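# Tip croutons onto plate, return pan to hot plate

## Task

Move all the croutons out of the frying pan and onto the dinner plate (dropping or tipping them onto it is acceptable). Afterwards put the pan back so it sits flat and centred on the hot plate. At the end the hot plate and the dinner plate must both rest flat on the table, and nothing may count on the robot to hold it in place. Finish by releasing everything and moving the hands away.

## Robot and tools

Robot: two arms, left_arm and right_arm, facing each other across a table. Each carries an identical five-finger right hand, so the hands are not mirror images: every finger number and hand axis means the same thing on both arms. The names left and right do not correspond to sides of any camera image.

World frame: all printed positions use one scene frame in metres. Its origin is on the table surface halfway between the two arm bases, z = 0 is the table top, +z is up, and left_arm's base is on the +y side. Each result prints, per arm, end_effector_position, end_effector_quat_wxyz and linear/angular velocities (m/s, rad/s). Printed positions can be somewhat off, more so when an arm reaches far.

Hand point: a point fixed to the palm, 0.05 m in front of it, where the index pad meets the thumb tip in a pinch. Its own axes: +z runs along the straightened fingers (fingertips extend 0.06 to 0.07 m past the point), +y points out of the palm, +x runs across the palm away from the thumb. A wrist bracket on the little-finger side protrudes 0.03 m beyond the point along +y and 0.11 m across the palm; it can collide with objects.

The 28-number row (used by execute_actions rows and by move's target): one flat list covering both arms, every value in [-1, 1], always all 28 even if only one arm moves. Order: left_arm dx, dy, dz, rx, ry, rz, then left_gripper little, ring, middle, index, thumb_bend, thumb_turn, force_limit, speed; then the same 14 for right_arm and right_gripper.

The first six numbers per arm are an offset, not an absolute pose. They give the target relative to that hand point's pose in the most recent result that showed it (before any such result in the scene, or in the second and later calls of one reply, relative to where the hand is when the action begins). The offset is expressed in the hand point's own axes. Scale: 1.0 equals 0.6 m for dx, dy, dz and 180 degrees for rotation; rx, ry, rz form a single rotation vector. Every row in an action is counted from that same reference, not from the row before. All zeros therefore pulls the arm back to the reference pose; it is not a pause. Each step the controller clips the commanded pose to within 100 mm and 16 degrees of the measured one, favours position over orientation, and commands are smoothed with roughly 0.17 s lag.

Hand numbers (absolute targets, not offsets): little, ring, middle, index go from -1 (curled into the palm) to +1 (straight). thumb_bend: -1 fully bent, +1 straight. thumb_turn: -1 across in front of the palm, +1 alongside it. A pinch is roughly index -0.22, thumb_bend -0.75, thumb_turn -0.57. force_limit maps -1..+1 to about 0..10 N fingertip force at which a closing motor halts (0..15 N for both thumb motors); it does not limit opening. speed maps -1..+1 from near zero to full, where full covers a finger's entire travel in 0.6 s; use -0.9 or lower for a gentle grip. There is no 'unchanged' value: to keep a hand as it is, resend its last eight numbers, or before any, its hand_measured six plus hand_force_limit and hand_speed. A motor only starts when its target changes by 0.01 or more. For a whole-hand wrap (objects 0.035 to 0.08 m), turn the thumb fully in front before arriving.

Tools:
- execute_actions {"actions": [...], "pictures": bool}. Empty list: just report state. One item with "rows" (1 to 15 rows) and optional "steps" (up to 15, default 15): each row lasts one 1/30 s step, last row repeats. One item with only "steps" (up to 300): a wait counted from the previous result, including your reply time.
- move {"target": row, "speed": m/s 0.002 to 0.5 (default 0.25; turning limited to twice that in rad/s), "stop_force": N 9 to 40}. Straight paths for both hand points, ending together, 0.5 to 10 s. Paths ignore obstacles and the other arm. With stop_force, an arm halts when its wrist sensor feels that much extra push against its direction of travel, then backs up two steps and holds; use it only with very slow speed and no rotation, and omit it when moving away from something the hand is pressing. Result adds a move: line with the ending (done, off_target, moving, held, contact, fault), limits (paced = pose clipped, held = steps blocked) and each hand point's distance from its target.
- wait {"seconds": 0 to 10}: lets time pass with no new command.
- zoom_image {"camera", "region": [x0, y0, x1, y1]}: closer look, region at most 504x504 pixels. Cameras: cam_high, cam_low, cam_left_wrist, cam_right_wrist, each 504x504.
- show_instructions {}: shows the reference image pages.
- finished_scene {"scene": n}: ends and grades the current scene; irreversible.

Other result lines: HELD marks steps whose command was not sent; 'pose unreachable' names an arm whose command the clearance check altered; 'Hand target' gives the pose currently being driven to. hand_measured, hand_stopped_by (moving, target, force, stalled, fault) and hand_load_n list six values in motor order; loads near zero mean a grip was lost. Wrist force and torque are in the end effector's axes, noisy, offset by up to about 4 N, saturating near 50 N. MOTOR HOT warns from 70 °C; at 85 °C the arm brakes until cool.

Avoid: pressing a stiff arm past a firm contact (torque fault when a joint reaches its limit; wrist joints only 24.9 N m, held weight included; or force fault at 150 N), both of which freeze the arm 10 s. Never let the arms strike or squeeze each other, any part included. Do not knock or drop items off the table, slam things, or leave the pan, plates or croutons held up only by the hand. Release and withdraw before finishing.

Each tool is called after "Emit:" as a command line: name --argument value for each argument, lists and objects as JSON in quotes; but a table of rows of numbers goes row by row, as --pt "numbers of a row", without its own name.

Reference images:

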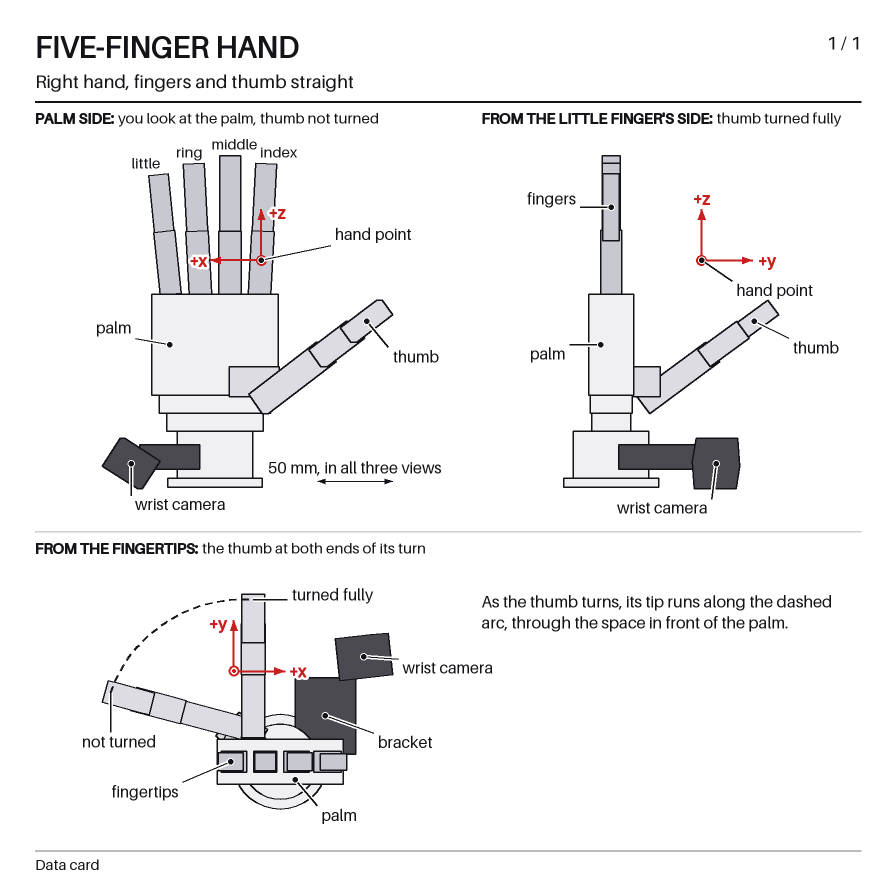

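## Session

Emit:
execute_actions --actions '[]'

Scene clock: 0.00 s of 6600.00 s.
left_arm: end_effector_position=(+0.2895, +0.5061, +0.4720) hand_measured=(+1.000, +1.000, +1.000, +1.000, +1.000, +1.000) hand_load_n=(+0.0, +0.0, +0.0, +0.0, +0.0, +0.0) hand_stopped_by=(target, target, target, target, target, target) hand_force_limit=0.00 hand_speed=-0.80 end_effector_quat_wxyz=(-0.004, +0.360, +0.933, -0.017) end_effector_velocity=(-0.000, +0.000, +0.000) end_effector_angular_velocity=(-0.001, +0.000, +0.002) | right_arm: end_effector_position=(+0.1235, -0.2707, +0.4874) hand_measured=(+1.000, +1.000, +1.000, +1.000, +1.000, +1.000) hand_load_n=(+0.0, +0.0, +0.0, +0.0, +0.0, +0.0) hand_stopped_by=(target, target, target, target, target, target) hand_force_limit=0.00 hand_speed=-0.80 end_effector_quat_wxyz=(+0.010, -0.330, +0.944, +0.008) end_effector_velocity=(-0.000, -0.000, -0.000) end_effector_angular_velocity=(-0.001, -0.000, +0.000)
Joint positions: left_arm=[ 0.531 -1.719  1.347  1.928  1.601 -1.886] | right_arm=[-1.181 -1.731  1.321  1.961  1.555 -1.91 ]
Joint velocities: left_arm=[ 0.001 -0.001 -0.     0.     0.001 -0.   ] | right_arm=[-0.    -0.     0.    -0.     0.001 -0.   ]
Joint torques (N m, as the arm reports them, + toward a larger angle): no reading
Wrist force (N, on the end effector, along its own x y z axes, offset not removed): no reading
Wrist torque (N m, same axes, about the end effector's origin, offset not removed): no reading
Hand target (left_arm): +0.290, +0.506, +0.472; -0.004, +0.360, +0.933, -0.017
Hand target (right_arm): +0.123, -0.271, +0.487; +0.010, -0.330, +0.944, +0.008

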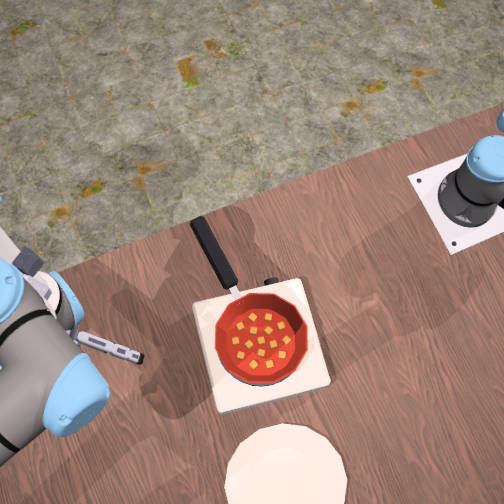

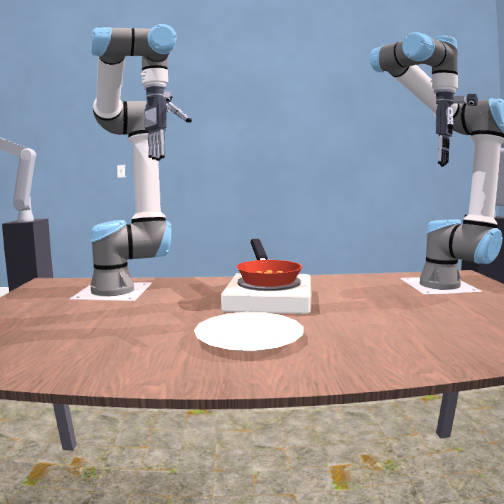

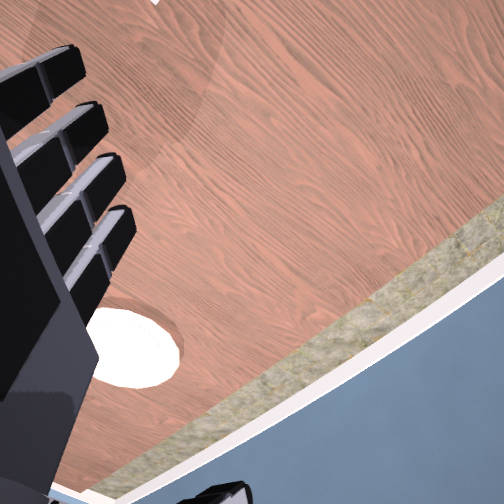

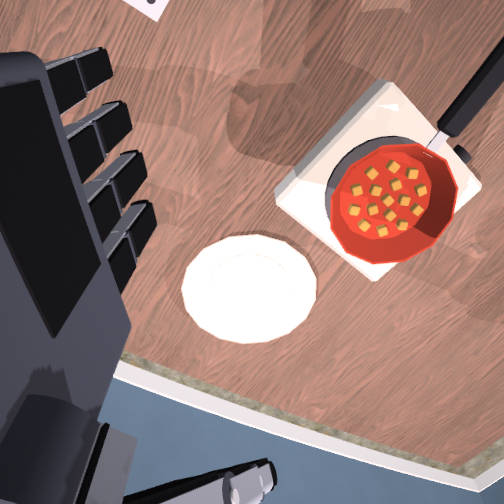

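Emit:
zoom_image --camera "cam_high" --region '[150, 190, 390, 430]'

Emit:
zoom_image --camera "cam_low" --region '[180, 220, 340, 380]'

Region (150, 190, 390, 430) of cam_high's 504x504 image, scaled by 2.100, with more detail than that image has.

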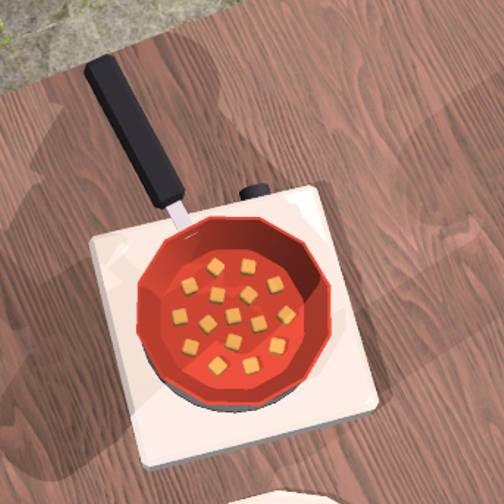

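Region (180, 220, 340, 380) of cam_low's 504x504 image, scaled by 3.150, with more detail than that image has.

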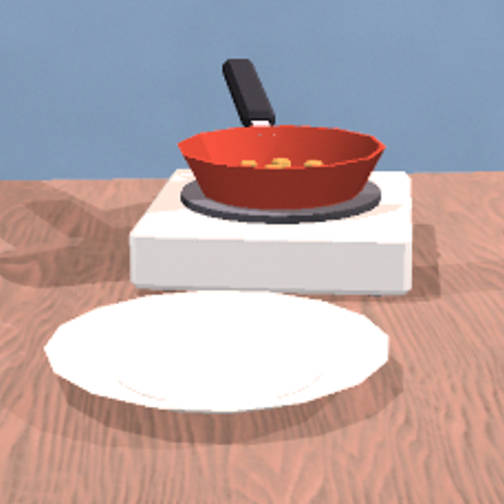

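Emit:
move --target '[-0.074,-0.802,0.37,0.491,-0.166,-0.256,1,1,1,1,1,-1,0.5,0.5, 0.078,-0.365,0,0,0,0,1,1,1,1,1,1,0,-0.8]' --speed 0.3

Scene clock: 87.47 s of 6600.00 s.
left_arm: end_effector_position=(-0.0049, +0.1141, +0.2661) hand_measured=(+1.000, +1.000, +1.000, +1.000, +1.000, -1.000) hand_load_n=(+0.0, +0.0, +0.0, +0.0, +0.0, +0.0) hand_stopped_by=(target, target, target, target, target, target) hand_force_limit=0.50 hand_speed=0.50 end_effector_quat_wxyz=(+0.039, +0.110, -0.690, +0.714) end_effector_velocity=(-0.001, -0.003, +0.000) end_effector_angular_velocity=(-0.013, +0.000, +0.003) | right_arm: end_effector_position=(+0.2232, -0.4711, +0.4847) hand_measured=(+1.000, +1.000, +1.000, +1.000, +1.000, +1.000) hand_load_n=(+0.0, +0.0, +0.0, +0.0, +0.0, +0.0) hand_stopped_by=(target, target, target, target, target, target) hand_force_limit=0.00 hand_speed=-0.80 end_effector_quat_wxyz=(+0.011, -0.329, +0.944, +0.009) end_effector_velocity=(-0.000, -0.000, -0.000) end_effector_angular_velocity=(-0.001, +0.000, -0.000)
Joint positions: left_arm=[-0.824 -1.982  2.311 -0.368  0.632 -3.323] | right_arm=[-2.158 -1.724  1.33   1.968  1.543 -2.887]
Joint velocities: left_arm=[ 0.002  0.007  0.004 -0.034 -0.001  0.017] | right_arm=[-0.    -0.     0.    -0.     0.001 -0.   ]
Joint torques (N m, as the arm reports them, + toward a larger angle): left_arm=[  6.6    3.47 -13.33  -3.09  -1.88   2.06] | right_arm=[-11.27   2.5  -29.46   0.54  -2.72  -1.74]
Wrist force (N, on the end effector, along its own x y z axes, offset not removed): left_arm=[1.2 0.4 -1.7] | right_arm=[-2.1 -4.1 -0.6]
Wrist torque (N m, same axes, about the end effector's origin, offset not removed): left_arm=[0.06 0.03 0.11] | right_arm=[-0.81 0.13 -0.21]
Hand target (left_arm): -0.005, +0.114, +0.266; -0.039, -0.110, +0.690, -0.715
Hand target (right_arm): +0.223, -0.471, +0.485; +0.011, -0.329, +0.944, +0.009
Off the commanded pose (left_arm): 0.001 m, 0 deg.
Off the commanded pose (right_arm): 0.000 m, 0 deg.
After step 90, 80.63 s passed at rest.
move: done
camera_calibration (this result's frames):
cam_left_wrist: T_world_to_cam=[[-0.13478, -0.0488728, -0.989669, 0.26741], [0.772901, 0.619809, -0.135867, -0.0286763], [0.620047, -0.783229, -0.0457643, 0.231173], [0, 0, 0, 1]] pos_world=[-0.0851326, 0.211905, 0.271331]
cam_right_wrist: T_world_to_cam=[[-0.502308, 0.86456, 0.0149158, 0.520297], [0.753987, 0.429491, 0.497032, -0.203336], [0.423308, 0.26091, -0.867604, 0.57795], [0, 0, 0, 1]] pos_world=[0.170011, -0.513289, 0.594736]

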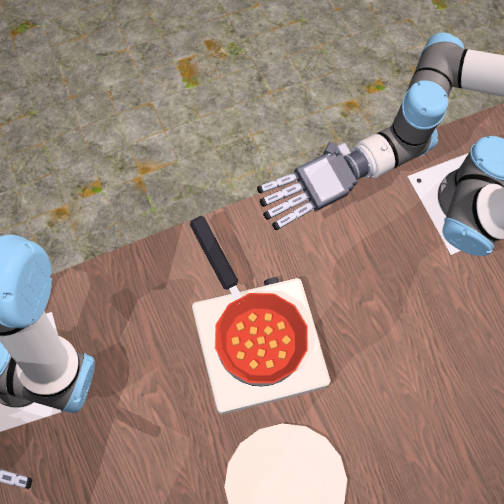

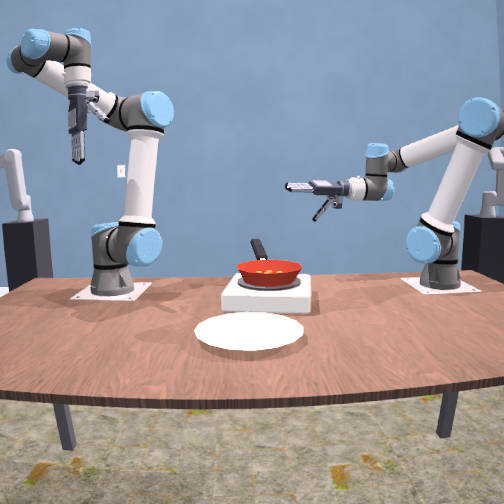

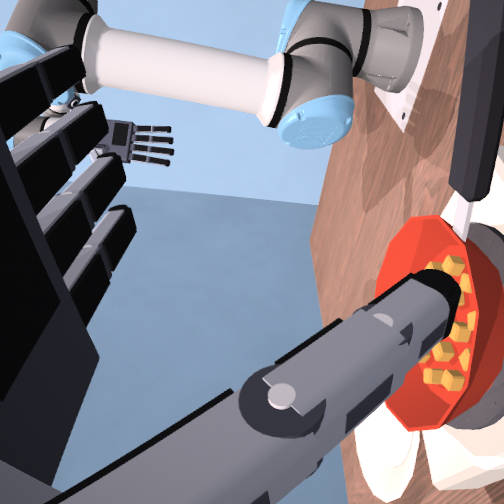

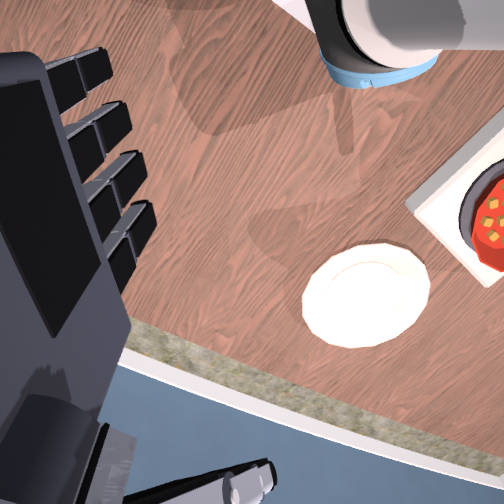

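Emit:
move --target '[0.0155,0.285,0.117,0,0,0,1,1,1,1,0.0,-1,0.5,0.5, 0,0,0,0,0,0,1,1,1,1,1,1,0,-0.8]' --speed 0.2

Emit:
zoom_image --camera "cam_low" --region '[220, 190, 400, 310]'

Emit:
zoom_image --camera "cam_high" --region '[160, 150, 400, 330]'

Scene clock: 103.10 s of 6600.00 s.
left_arm: end_effector_position=(-0.0420, +0.0359, +0.1025) hand_measured=(+1.000, +1.000, +1.000, +1.000, +0.000, -1.000) hand_load_n=(+0.0, +0.0, +0.0, +0.0, +0.0, +0.0) hand_stopped_by=(target, target, target, target, target, target) hand_force_limit=0.50 hand_speed=0.50 end_effector_quat_wxyz=(+0.039, +0.110, -0.690, +0.714) end_effector_velocity=(-0.000, -0.002, -0.003) end_effector_angular_velocity=(-0.000, -0.003, +0.001) | right_arm: end_effector_position=(+0.2232, -0.4711, +0.4847) hand_measured=(+1.000, +1.000, +1.000, +1.000, +1.000, +1.000) hand_load_n=(+0.0, +0.0, +0.0, +0.0, +0.0, +0.0) hand_stopped_by=(target, target, target, target, target, target) hand_force_limit=0.00 hand_speed=-0.80 end_effector_quat_wxyz=(+0.011, -0.329, +0.944, +0.009) end_effector_velocity=(+0.000, -0.000, -0.000) end_effector_angular_velocity=(+0.001, +0.001, -0.000)
Joint positions: left_arm=[-0.711 -1.402  2.354 -0.986  0.745 -3.329] | right_arm=[-2.158 -1.724  1.33   1.968  1.543 -2.887]
Joint velocities: left_arm=[ 0.002  0.011 -0.002 -0.009  0.002  0.003] | right_arm=[-0.001  0.001  0.     0.    -0.    -0.001]
Joint torques (N m, as the arm reports them, + toward a larger angle): left_arm=[  6.84 -13.1  -19.2   -3.41   1.96   1.84] | right_arm=[ 13.19 -10.8   -5.74   1.01  -1.57   1.31]
Wrist force (N, on the end effector, along its own x y z axes, offset not removed): left_arm=[-0.7 -0.8 -1.0] | right_arm=[1.6 -3.0 0.1]
Wrist torque (N m, same axes, about the end effector's origin, offset not removed): left_arm=[-0.13 0.25 -0.02] | right_arm=[-0.70 -0.45 -0.19]
Hand target (left_arm): -0.042, +0.036, +0.102; -0.039, -0.110, +0.690, -0.714
Hand target (right_arm): +0.223, -0.471, +0.485; +0.011, -0.329, +0.944, +0.009
Off the commanded pose (left_arm): 0.000 m, 0 deg.
Off the commanded pose (right_arm): 0.000 m, 0 deg.
After step 90, 10.97 s passed at rest.
move: done
camera_calibration (this result's frames):
cam_left_wrist: T_world_to_cam=[[-0.134811, -0.0486644, -0.989676, 0.0967014], [0.772888, 0.619849, -0.13576, 0.0262323], [0.620056, -0.78321, -0.0459506, 0.18541], [0, 0, 0, 1]] pos_world=[-0.122203, 0.133661, 0.107784]
cam_right_wrist: T_world_to_cam=[[-0.502307, 0.86456, 0.0149653, 0.52029], [0.754003, 0.42947, 0.497027, -0.203354], [0.423283, 0.260944, -0.867606, 0.577962], [0, 0, 0, 1]] pos_world=[0.170032, -0.513303, 0.59473]

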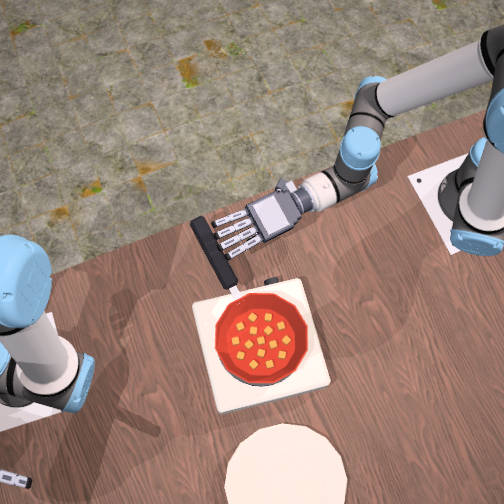

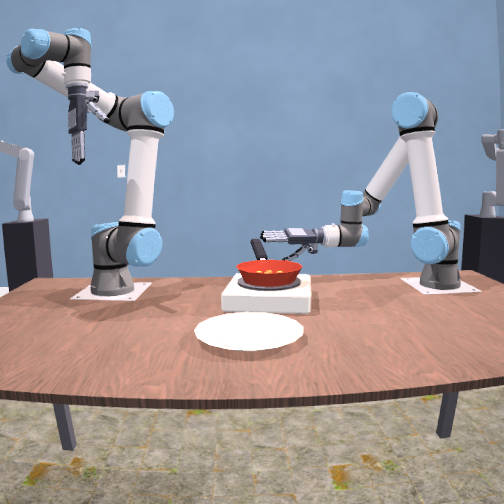

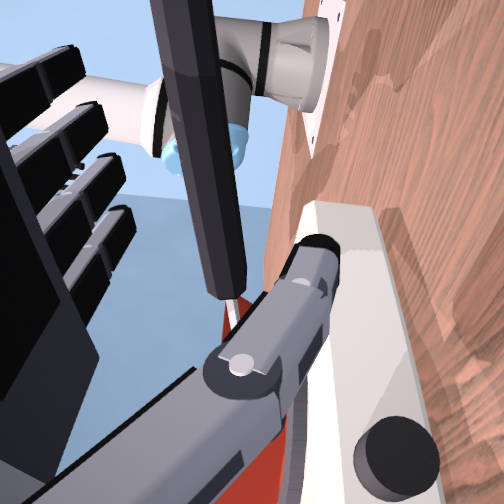

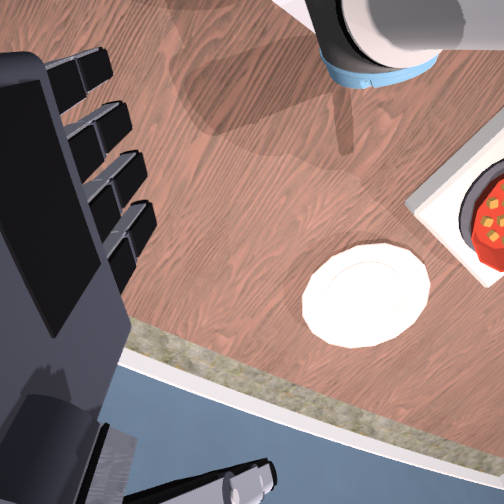

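Region (220, 190, 400, 310) of cam_low's 504x504 image, scaled by 2.800, with more detail than that image has.

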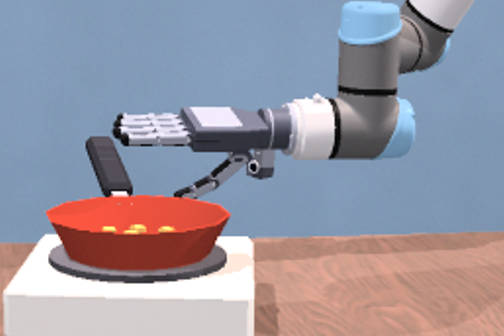

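Region (160, 150, 400, 330) of cam_high's 504x504 image, scaled by 2.100, with more detail than that image has; it fills the top 378 rows of this view, and the rest is white.

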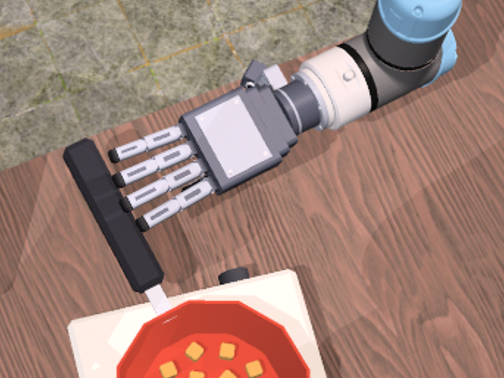

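Emit:
zoom_image --camera "cam_left_wrist" --region '[130, 150, 380, 400]'

Region (130, 150, 380, 400) of cam_left_wrist's 504x504 image, scaled by 2.016, with more detail than that image has.

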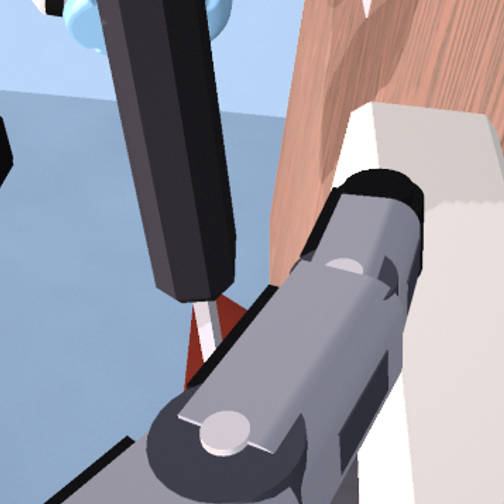

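Emit:
move --target '[0,0.025,0.19,0,0,0,1,1,1,1,0.0,-1,0.5,0.5, 0,0,0,0,0,0,1,1,1,1,1,1,0,-0.8]' --speed 0.05 --stop_force 10

Emit:
zoom_image --camera "cam_low" --region '[220, 190, 400, 310]'

Emit:
zoom_image --camera "cam_high" --region '[160, 150, 400, 330]'

Scene clock: 136.13 s of 6600.00 s.
left_arm: end_effector_position=(-0.0331, -0.0778, +0.0905) hand_measured=(+1.000, +1.000, +1.000, +1.000, +0.000, -1.000) hand_load_n=(+0.0, +0.0, +0.0, +0.0, +0.0, +0.0) hand_stopped_by=(target, target, target, target, target, target) hand_force_limit=0.50 hand_speed=0.50 end_effector_quat_wxyz=(+0.039, +0.110, -0.690, +0.714) end_effector_velocity=(+0.001, -0.003, +0.000) end_effector_angular_velocity=(-0.000, -0.000, +0.001) | right_arm: end_effector_position=(+0.2232, -0.4711, +0.4847) hand_measured=(+1.000, +1.000, +1.000, +1.000, +1.000, +1.000) hand_load_n=(+0.0, +0.0, +0.0, +0.0, +0.0, +0.0) hand_stopped_by=(target, target, target, target, target, target) hand_force_limit=0.00 hand_speed=-0.80 end_effector_quat_wxyz=(+0.011, -0.329, +0.944, +0.009) end_effector_velocity=(-0.000, +0.000, +0.000) end_effector_angular_velocity=(+0.000, -0.001, +0.001)
Joint positions: left_arm=[-0.507 -1.169  2.055 -0.914  0.949 -3.338] | right_arm=[-2.158 -1.724  1.33   1.968  1.543 -2.887]
Joint velocities: left_arm=[ 0.005  0.006 -0.009  0.003  0.004  0.   ] | right_arm=[ 0.    -0.001 -0.     0.    -0.001 -0.001]
Joint torques (N m, as the arm reports them, + toward a larger angle): left_arm=[  7.38 -23.92 -20.56   0.27   1.73  -2.03] | right_arm=[ 12.57  -5.41 -12.83   1.44   2.54   1.47]
Wrist force (N, on the end effector, along its own x y z axes, offset not removed): left_arm=[1.5 0.7 -1.8] | right_arm=[-1.0 0.5 -4.4]
Wrist torque (N m, same axes, about the end effector's origin, offset not removed): left_arm=[0.14 -0.10 0.14] | right_arm=[-0.01 0.18 -0.11]
Hand target (left_arm): -0.033, -0.078, +0.091; -0.039, -0.110, +0.690, -0.714
Hand target (right_arm): +0.223, -0.471, +0.485; +0.011, -0.329, +0.944, +0.009
Off the commanded pose (left_arm): 0.000 m, 0 deg.
Off the commanded pose (right_arm): 0.000 m, 0 deg.
After step 90, 27.30 s passed at rest.
move: done
camera_calibration (this result's frames):
cam_left_wrist: T_world_to_cam=[[-0.134764, -0.0487241, -0.989679, 0.0805018], [0.772887, 0.619851, -0.13576, 0.0882091], [0.620068, -0.783205, -0.0458756, 0.0903082], [0, 0, 0, 1]] pos_world=[-0.113324, 0.0199758, 0.0957892]
cam_right_wrist: T_world_to_cam=[[-0.502309, 0.86456, 0.0149194, 0.520294], [0.753982, 0.429486, 0.497044, -0.203346], [0.423317, 0.260919, -0.867597, 0.577948], [0, 0, 0, 1]] pos_world=[0.170012, -0.513288, 0.594735]

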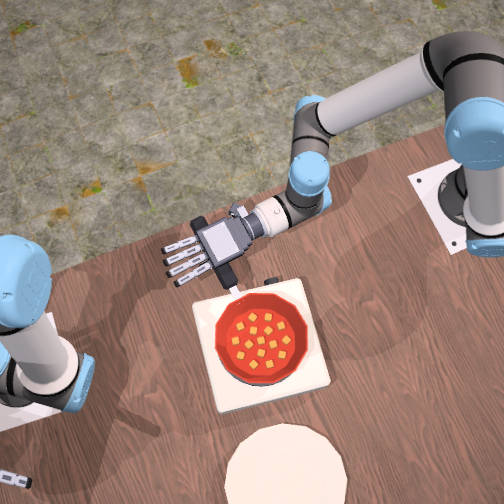

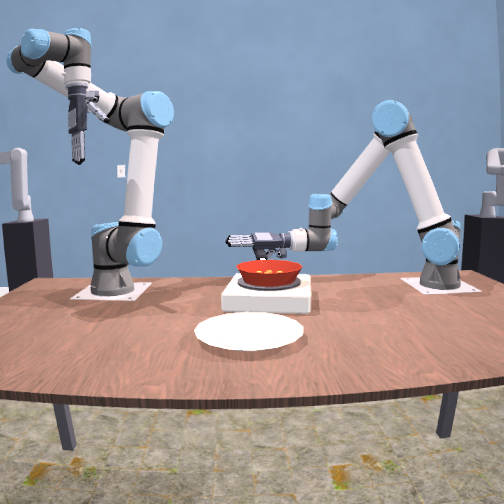

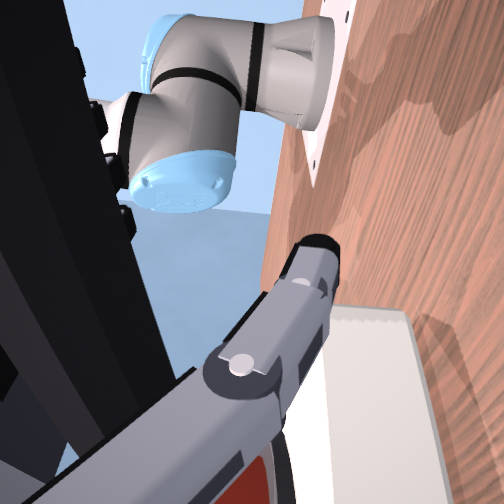

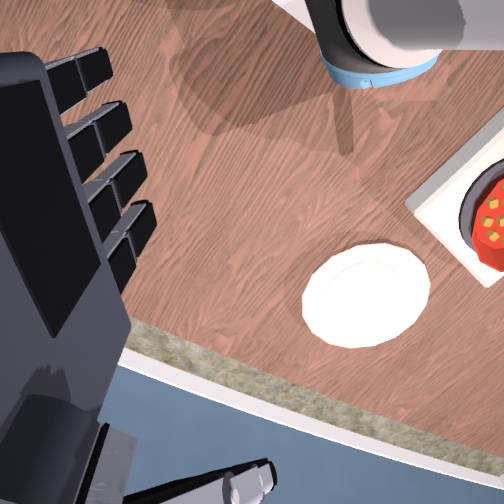

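Region (220, 190, 400, 310) of cam_low's 504x504 image, scaled by 2.800, with more detail than that image has.

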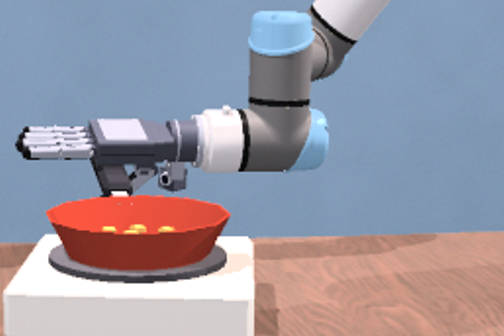

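Region (160, 150, 400, 330) of cam_high's 504x504 image, scaled by 2.100, with more detail than that image has; it fills the top 378 rows of this view, and the rest is white.

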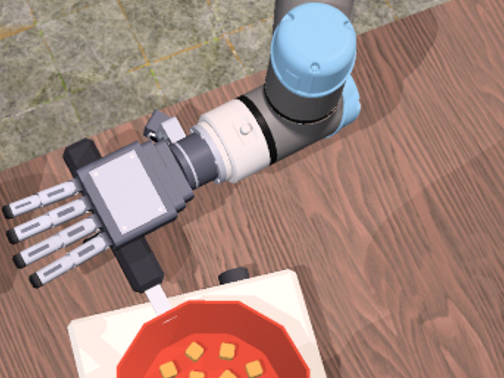

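Emit:
move --target '[0,0.03,0,0,0,0,1,1,1,1,0.0,-1,0.5,0.5, 0,0,0,0,0,0,1,1,1,1,1,1,0,-0.8]' --speed 0.03

Emit:
zoom_image --camera "cam_left_wrist" --region '[0, 100, 400, 500]'

Emit:
zoom_image --camera "cam_low" --region '[220, 190, 400, 310]'

Scene clock: 144.87 s of 6600.00 s.
left_arm: end_effector_position=(-0.0368, -0.0786, +0.0733) hand_measured=(+1.000, +1.000, +1.000, +1.000, +0.000, -1.000) hand_load_n=(+0.0, +0.0, +0.0, +0.0, +0.0, +0.0) hand_stopped_by=(target, target, target, target, target, target) hand_force_limit=0.50 hand_speed=0.50 end_effector_quat_wxyz=(+0.039, +0.110, -0.690, +0.714) end_effector_velocity=(-0.001, -0.001, -0.003) end_effector_angular_velocity=(-0.000, +0.001, +0.000) | right_arm: end_effector_position=(+0.2232, -0.4711, +0.4847) hand_measured=(+1.000, +1.000, +1.000, +1.000, +1.000, +1.000) hand_load_n=(+0.0, +0.0, +0.0, +0.0, +0.0, +0.0) hand_stopped_by=(target, target, target, target, target, target) hand_force_limit=0.00 hand_speed=-0.80 end_effector_quat_wxyz=(+0.011, -0.329, +0.944, +0.009) end_effector_velocity=(-0.000, -0.000, +0.000) end_effector_angular_velocity=(-0.001, +0.001, +0.000)
Joint positions: left_arm=[-0.514 -1.13   2.059 -0.958  0.942 -3.337] | right_arm=[-2.158 -1.724  1.33   1.968  1.543 -2.887]
Joint velocities: left_arm=[-0.001  0.008 -0.    -0.007 -0.001 -0.001] | right_arm=[-0.     0.    -0.     0.     0.001 -0.   ]
Joint torques (N m, as the arm reports them, + toward a larger angle): left_arm=[ -8.26 -22.94  -5.52  -3.3   -1.9    1.84] | right_arm=[ 11.07  -5.25 -23.67   1.42   2.35   1.53]
Wrist force (N, on the end effector, along its own x y z axes, offset not removed): left_arm=[1.4 -3.6 -2.1] | right_arm=[1.2 3.9 -0.6]
Wrist torque (N m, same axes, about the end effector's origin, offset not removed): left_arm=[-0.27 0.12 0.10] | right_arm=[0.68 -0.16 0.28]
Hand target (left_arm): -0.037, -0.079, +0.073; -0.039, -0.110, +0.690, -0.714
Hand target (right_arm): +0.223, -0.471, +0.485; +0.011, -0.329, +0.944, +0.009
Off the commanded pose (left_arm): 0.000 m, 0 deg.
Off the commanded pose (right_arm): 0.000 m, 0 deg.
After step 90, 4.77 s passed at rest.
move: done
camera_calibration (this result's frames):
cam_left_wrist: T_world_to_cam=[[-0.134919, -0.048696, -0.989659, 0.0628517], [0.772871, 0.619848, -0.135864, 0.0891844], [0.620054, -0.78321, -0.0459934, 0.0911749], [0, 0, 0, 1]] pos_world=[-0.116982, 0.019189, 0.0785122]
cam_right_wrist: T_world_to_cam=[[-0.502308, 0.864559, 0.0149728, 0.520285], [0.754005, 0.429468, 0.497024, -0.203352], [0.423277, 0.260949, -0.867607, 0.577965], [0, 0, 0, 1]] pos_world=[0.170032, -0.513303, 0.594728]

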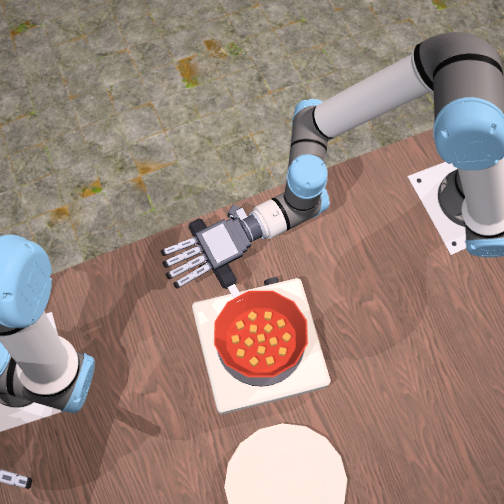

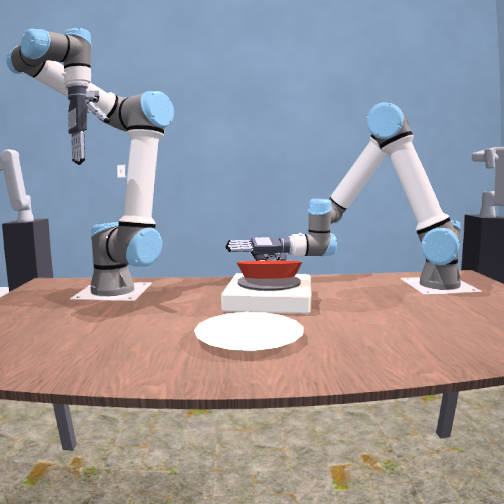

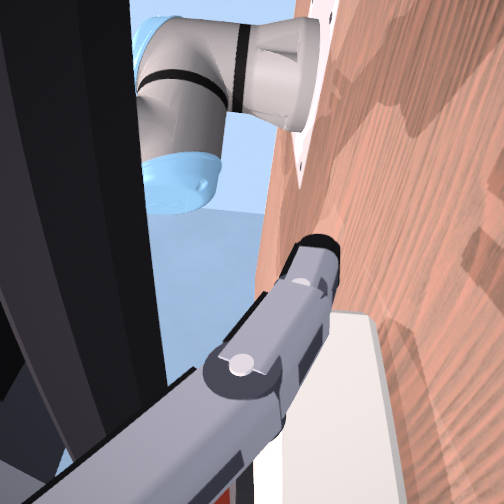

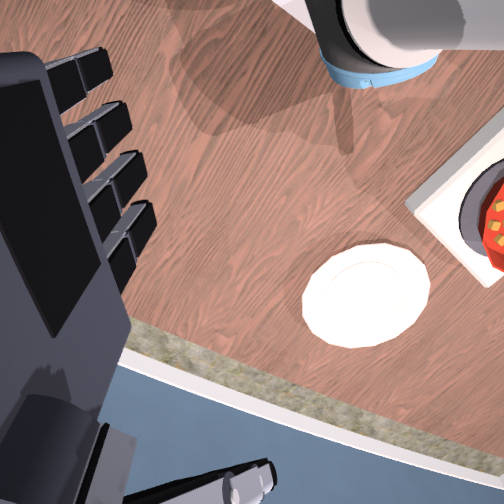

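Region (0, 100, 400, 500) of cam_left_wrist's 504x504 image, scaled by 1.260, with more detail than that image has.

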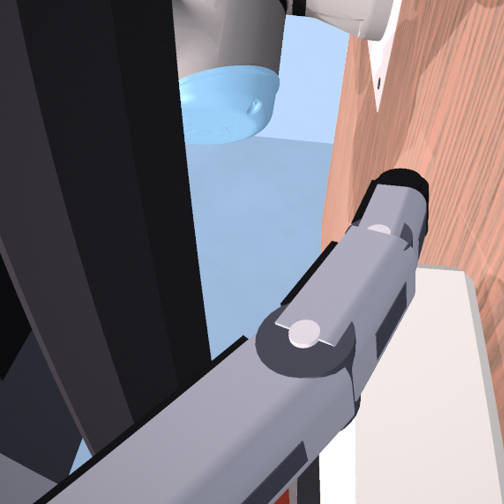

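Region (220, 190, 400, 310) of cam_low's 504x504 image, scaled by 2.800, with more detail than that image has.

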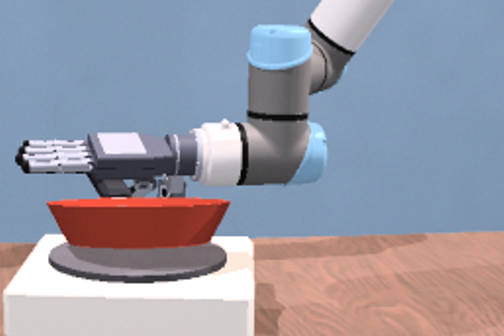

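Emit:
move --target '[0,-0.012,0,0,0,0,-1,-1,-1,-1,0.0,-1,0.6,-0.6, 0,0,0,0,0,0,1,1,1,1,1,1,0,-0.8]' --speed 0.03

Emit:
zoom_image --camera "cam_low" --region '[220, 190, 400, 310]'

Emit:
zoom_image --camera "cam_high" --region '[160, 150, 400, 390]'

Scene clock: 152.53 s of 6600.00 s.
left_arm: end_effector_position=(-0.0353, -0.0783, +0.0804) hand_measured=(-0.974, -0.998, -0.572, -1.000, +0.004, -1.000) hand_load_n=(+5.5, +8.0, +7.5, +0.0, +8.0, +1.0) hand_stopped_by=(force, force, force, target, target, target) hand_force_limit=0.60 hand_speed=-0.60 end_effector_quat_wxyz=(+0.039, +0.110, -0.690, +0.714) end_effector_velocity=(-0.001, -0.001, +0.002) end_effector_angular_velocity=(-0.003, +0.001, -0.002) | right_arm: end_effector_position=(+0.2232, -0.4711, +0.4847) hand_measured=(+1.000, +1.000, +1.000, +1.000, +1.000, +1.000) hand_load_n=(+0.0, +0.0, +0.0, +0.0, +0.0, +0.0) hand_stopped_by=(target, target, target, target, target, target) hand_force_limit=0.00 hand_speed=-0.80 end_effector_quat_wxyz=(+0.011, -0.329, +0.944, +0.009) end_effector_velocity=(-0.000, -0.000, -0.000) end_effector_angular_velocity=(-0.001, +0.001, -0.001)
Joint positions: left_arm=[-0.511 -1.146  2.058 -0.94   0.945 -3.338] | right_arm=[-2.158 -1.724  1.33   1.968  1.543 -2.887]
Joint velocities: left_arm=[ 0.001 -0.001 -0.003 -0.     0.002  0.001] | right_arm=[-0.    -0.     0.001 -0.001  0.001  0.001]
Joint torques (N m, as the arm reports them, + toward a larger angle): left_arm=[  6.69 -24.09 -12.28   0.48   1.63  -2.17] | right_arm=[ 11.63   1.69 -26.05   1.69   2.59   1.42]
Wrist force (N, on the end effector, along its own x y z axes, offset not removed): left_arm=[4.3 -17.9 -4.6] | right_arm=[2.3 -1.8 -2.2]
Wrist torque (N m, same axes, about the end effector's origin, offset not removed): left_arm=[-0.93 -0.52 1.81] | right_arm=[-0.18 -0.12 0.41]
Hand target (left_arm): -0.035, -0.078, +0.080; -0.039, -0.110, +0.690, -0.714
Hand target (right_arm): +0.223, -0.471, +0.485; +0.011, -0.329, +0.944, +0.009
Off the commanded pose (left_arm): 0.000 m, 0 deg.
Off the commanded pose (right_arm): 0.000 m, 0 deg.
After step 90, 1.40 s passed at rest.
move: done
camera_calibration (this result's frames):
cam_left_wrist: T_world_to_cam=[[-0.134989, -0.0488186, -0.989644, 0.0701038], [0.772863, 0.619829, -0.135995, 0.0888383], [0.620049, -0.783217, -0.0459398, 0.0908156], [0, 0, 0, 1]] pos_world=[-0.115507, 0.0194861, 0.0856314]
cam_right_wrist: T_world_to_cam=[[-0.502307, 0.864559, 0.0149723, 0.520285], [0.754005, 0.429468, 0.497025, -0.203352], [0.423277, 0.260948, -0.867607, 0.577965], [0, 0, 0, 1]] pos_world=[0.170032, -0.513303, 0.594728]

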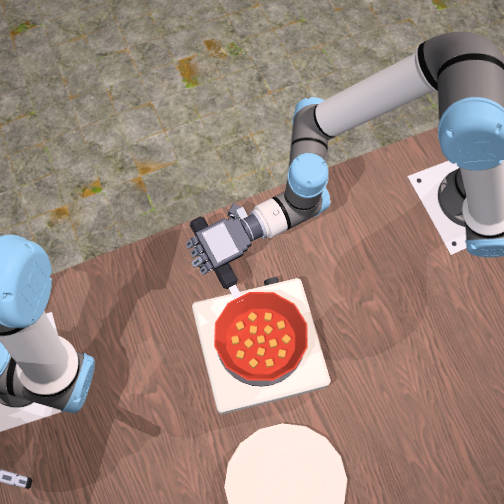

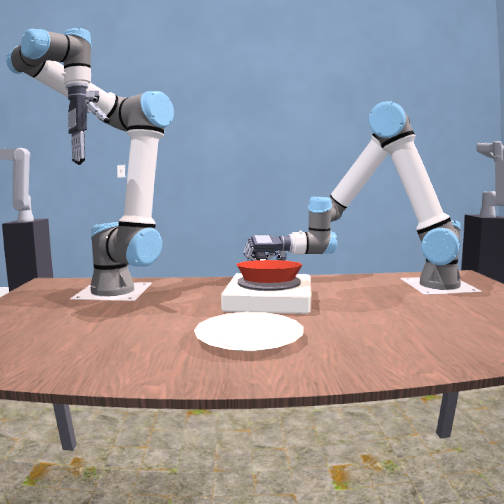

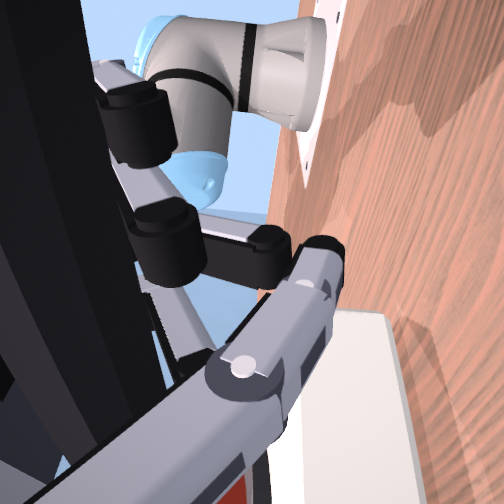

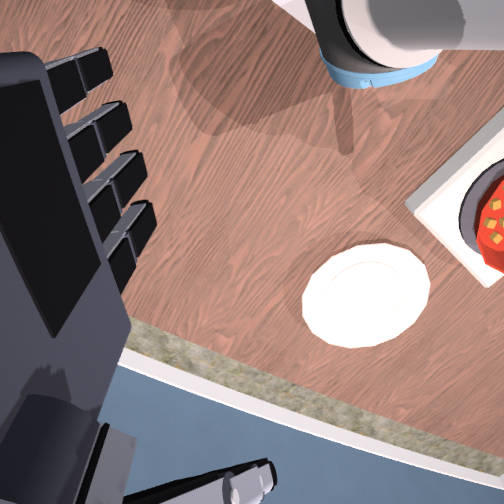

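Region (220, 190, 400, 310) of cam_low's 504x504 image, scaled by 2.800, with more detail than that image has.

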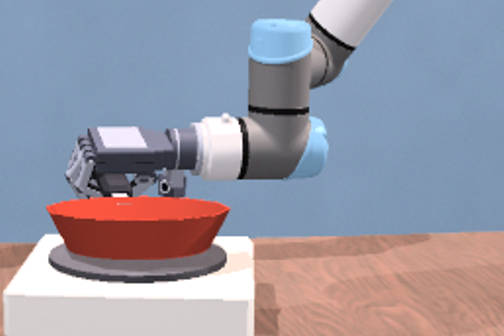

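Region (160, 150, 400, 390) of cam_high's 504x504 image, scaled by 2.100, with more detail than that image has.

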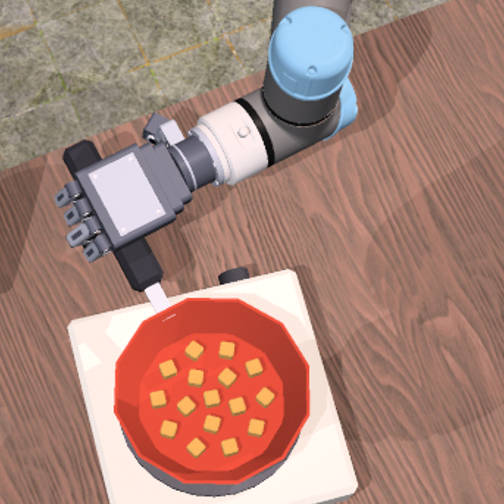

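Emit:
move --target '[0,-0.022,0,0,0,0,-1,-1,0.2,0.2,-1,-1,0.8,-0.3, 0,0,0,0,0,0,1,1,1,1,1,1,0,-0.8]' --speed 0.03

Emit:
zoom_image --camera "cam_low" --region '[220, 190, 400, 310]'

Scene clock: 163.00 s of 6600.00 s.
left_arm: end_effector_position=(-0.0326, -0.0777, +0.0933) hand_measured=(-0.974, -0.998, -0.526, +0.200, -0.050, -1.000) hand_load_n=(+0.0, +1.0, -11.5, +0.0, +14.0, +2.5) hand_stopped_by=(force, force, stalled, target, force, target) hand_force_limit=0.80 hand_speed=-0.30 end_effector_quat_wxyz=(+0.039, +0.110, -0.690, +0.714) end_effector_velocity=(+0.001, -0.000, +0.001) end_effector_angular_velocity=(-0.000, +0.001, +0.002) | right_arm: end_effector_position=(+0.2232, -0.4711, +0.4847) hand_measured=(+1.000, +1.000, +1.000, +1.000, +1.000, +1.000) hand_load_n=(+0.0, +0.0, +0.0, +0.0, +0.0, +0.0) hand_stopped_by=(target, target, target, target, target, target) hand_force_limit=0.00 hand_speed=-0.80 end_effector_quat_wxyz=(+0.011, -0.329, +0.944, +0.009) end_effector_velocity=(+0.000, -0.000, +0.000) end_effector_angular_velocity=(+0.000, +0.000, +0.001)
Joint positions: left_arm=[-0.506 -1.175  2.054 -0.907  0.95  -3.338] | right_arm=[-2.158 -1.724  1.33   1.968  1.543 -2.887]
Joint velocities: left_arm=[ 0.002 -0.001 -0.001  0.001  0.    -0.001] | right_arm=[ 0.     0.    -0.001  0.    -0.    -0.001]
Joint torques (N m, as the arm reports them, + toward a larger angle): left_arm=[  7.61 -37.02 -21.35  -0.17   1.6   -2.14] | right_arm=[ 11.26   2.36 -24.56   1.96   2.51   1.23]
Wrist force (N, on the end effector, along its own x y z axes, offset not removed): left_arm=[0.7 1.2 -1.5] | right_arm=[0.5 1.1 3.1]
Wrist torque (N m, same axes, about the end effector's origin, offset not removed): left_arm=[0.01 0.06 0.07] | right_arm=[-0.19 -0.02 -0.09]
Hand target (left_arm): -0.033, -0.078, +0.093; -0.039, -0.110, +0.690, -0.714
Hand target (right_arm): +0.223, -0.471, +0.485; +0.011, -0.329, +0.944, +0.009
Off the commanded pose (left_arm): 0.000 m, 0 deg.
Off the commanded pose (right_arm): 0.000 m, 0 deg.
After step 90, 6.17 s passed at rest.
move: done
camera_calibration (this result's frames):
cam_left_wrist: T_world_to_cam=[[-0.134987, -0.0488201, -0.989644, 0.0832765], [0.772864, 0.619828, -0.135995, 0.0881193], [0.620048, -0.783218, -0.0459375, 0.0901794], [0, 0, 0, 1]] pos_world=[-0.112779, 0.0200769, 0.0985405]
cam_right_wrist: T_world_to_cam=[[-0.502307, 0.86456, 0.0149729, 0.520285], [0.754005, 0.429468, 0.497024, -0.203353], [0.423277, 0.260949, -0.867607, 0.577965], [0, 0, 0, 1]] pos_world=[0.170032, -0.513303, 0.594728]

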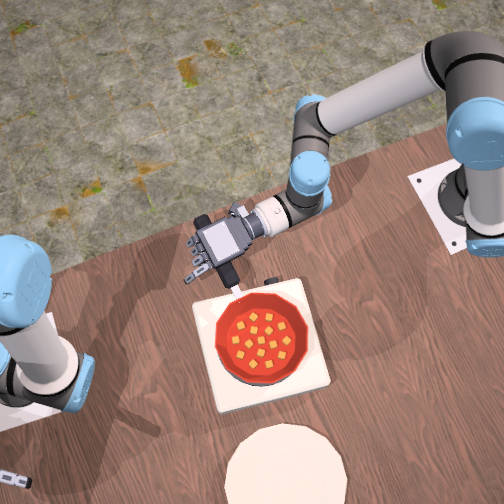

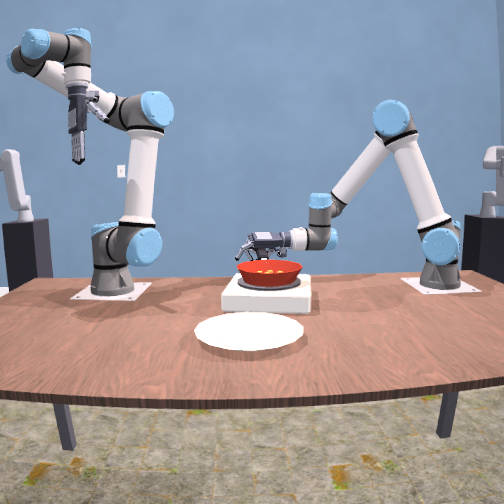

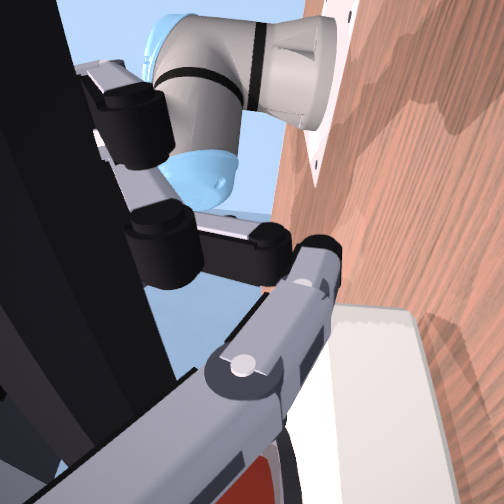

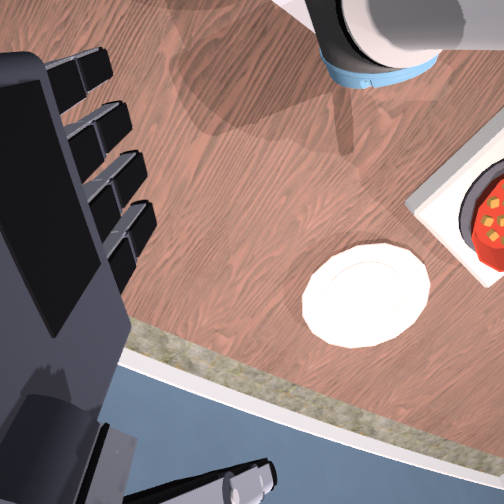

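Region (220, 190, 400, 310) of cam_low's 504x504 image, scaled by 2.800, with more detail than that image has.

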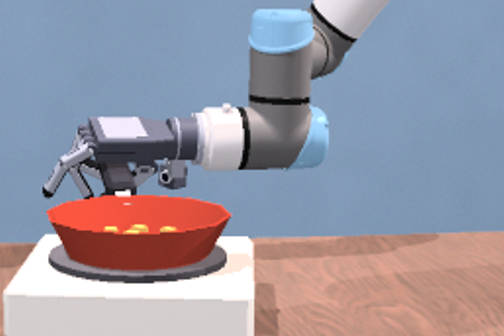

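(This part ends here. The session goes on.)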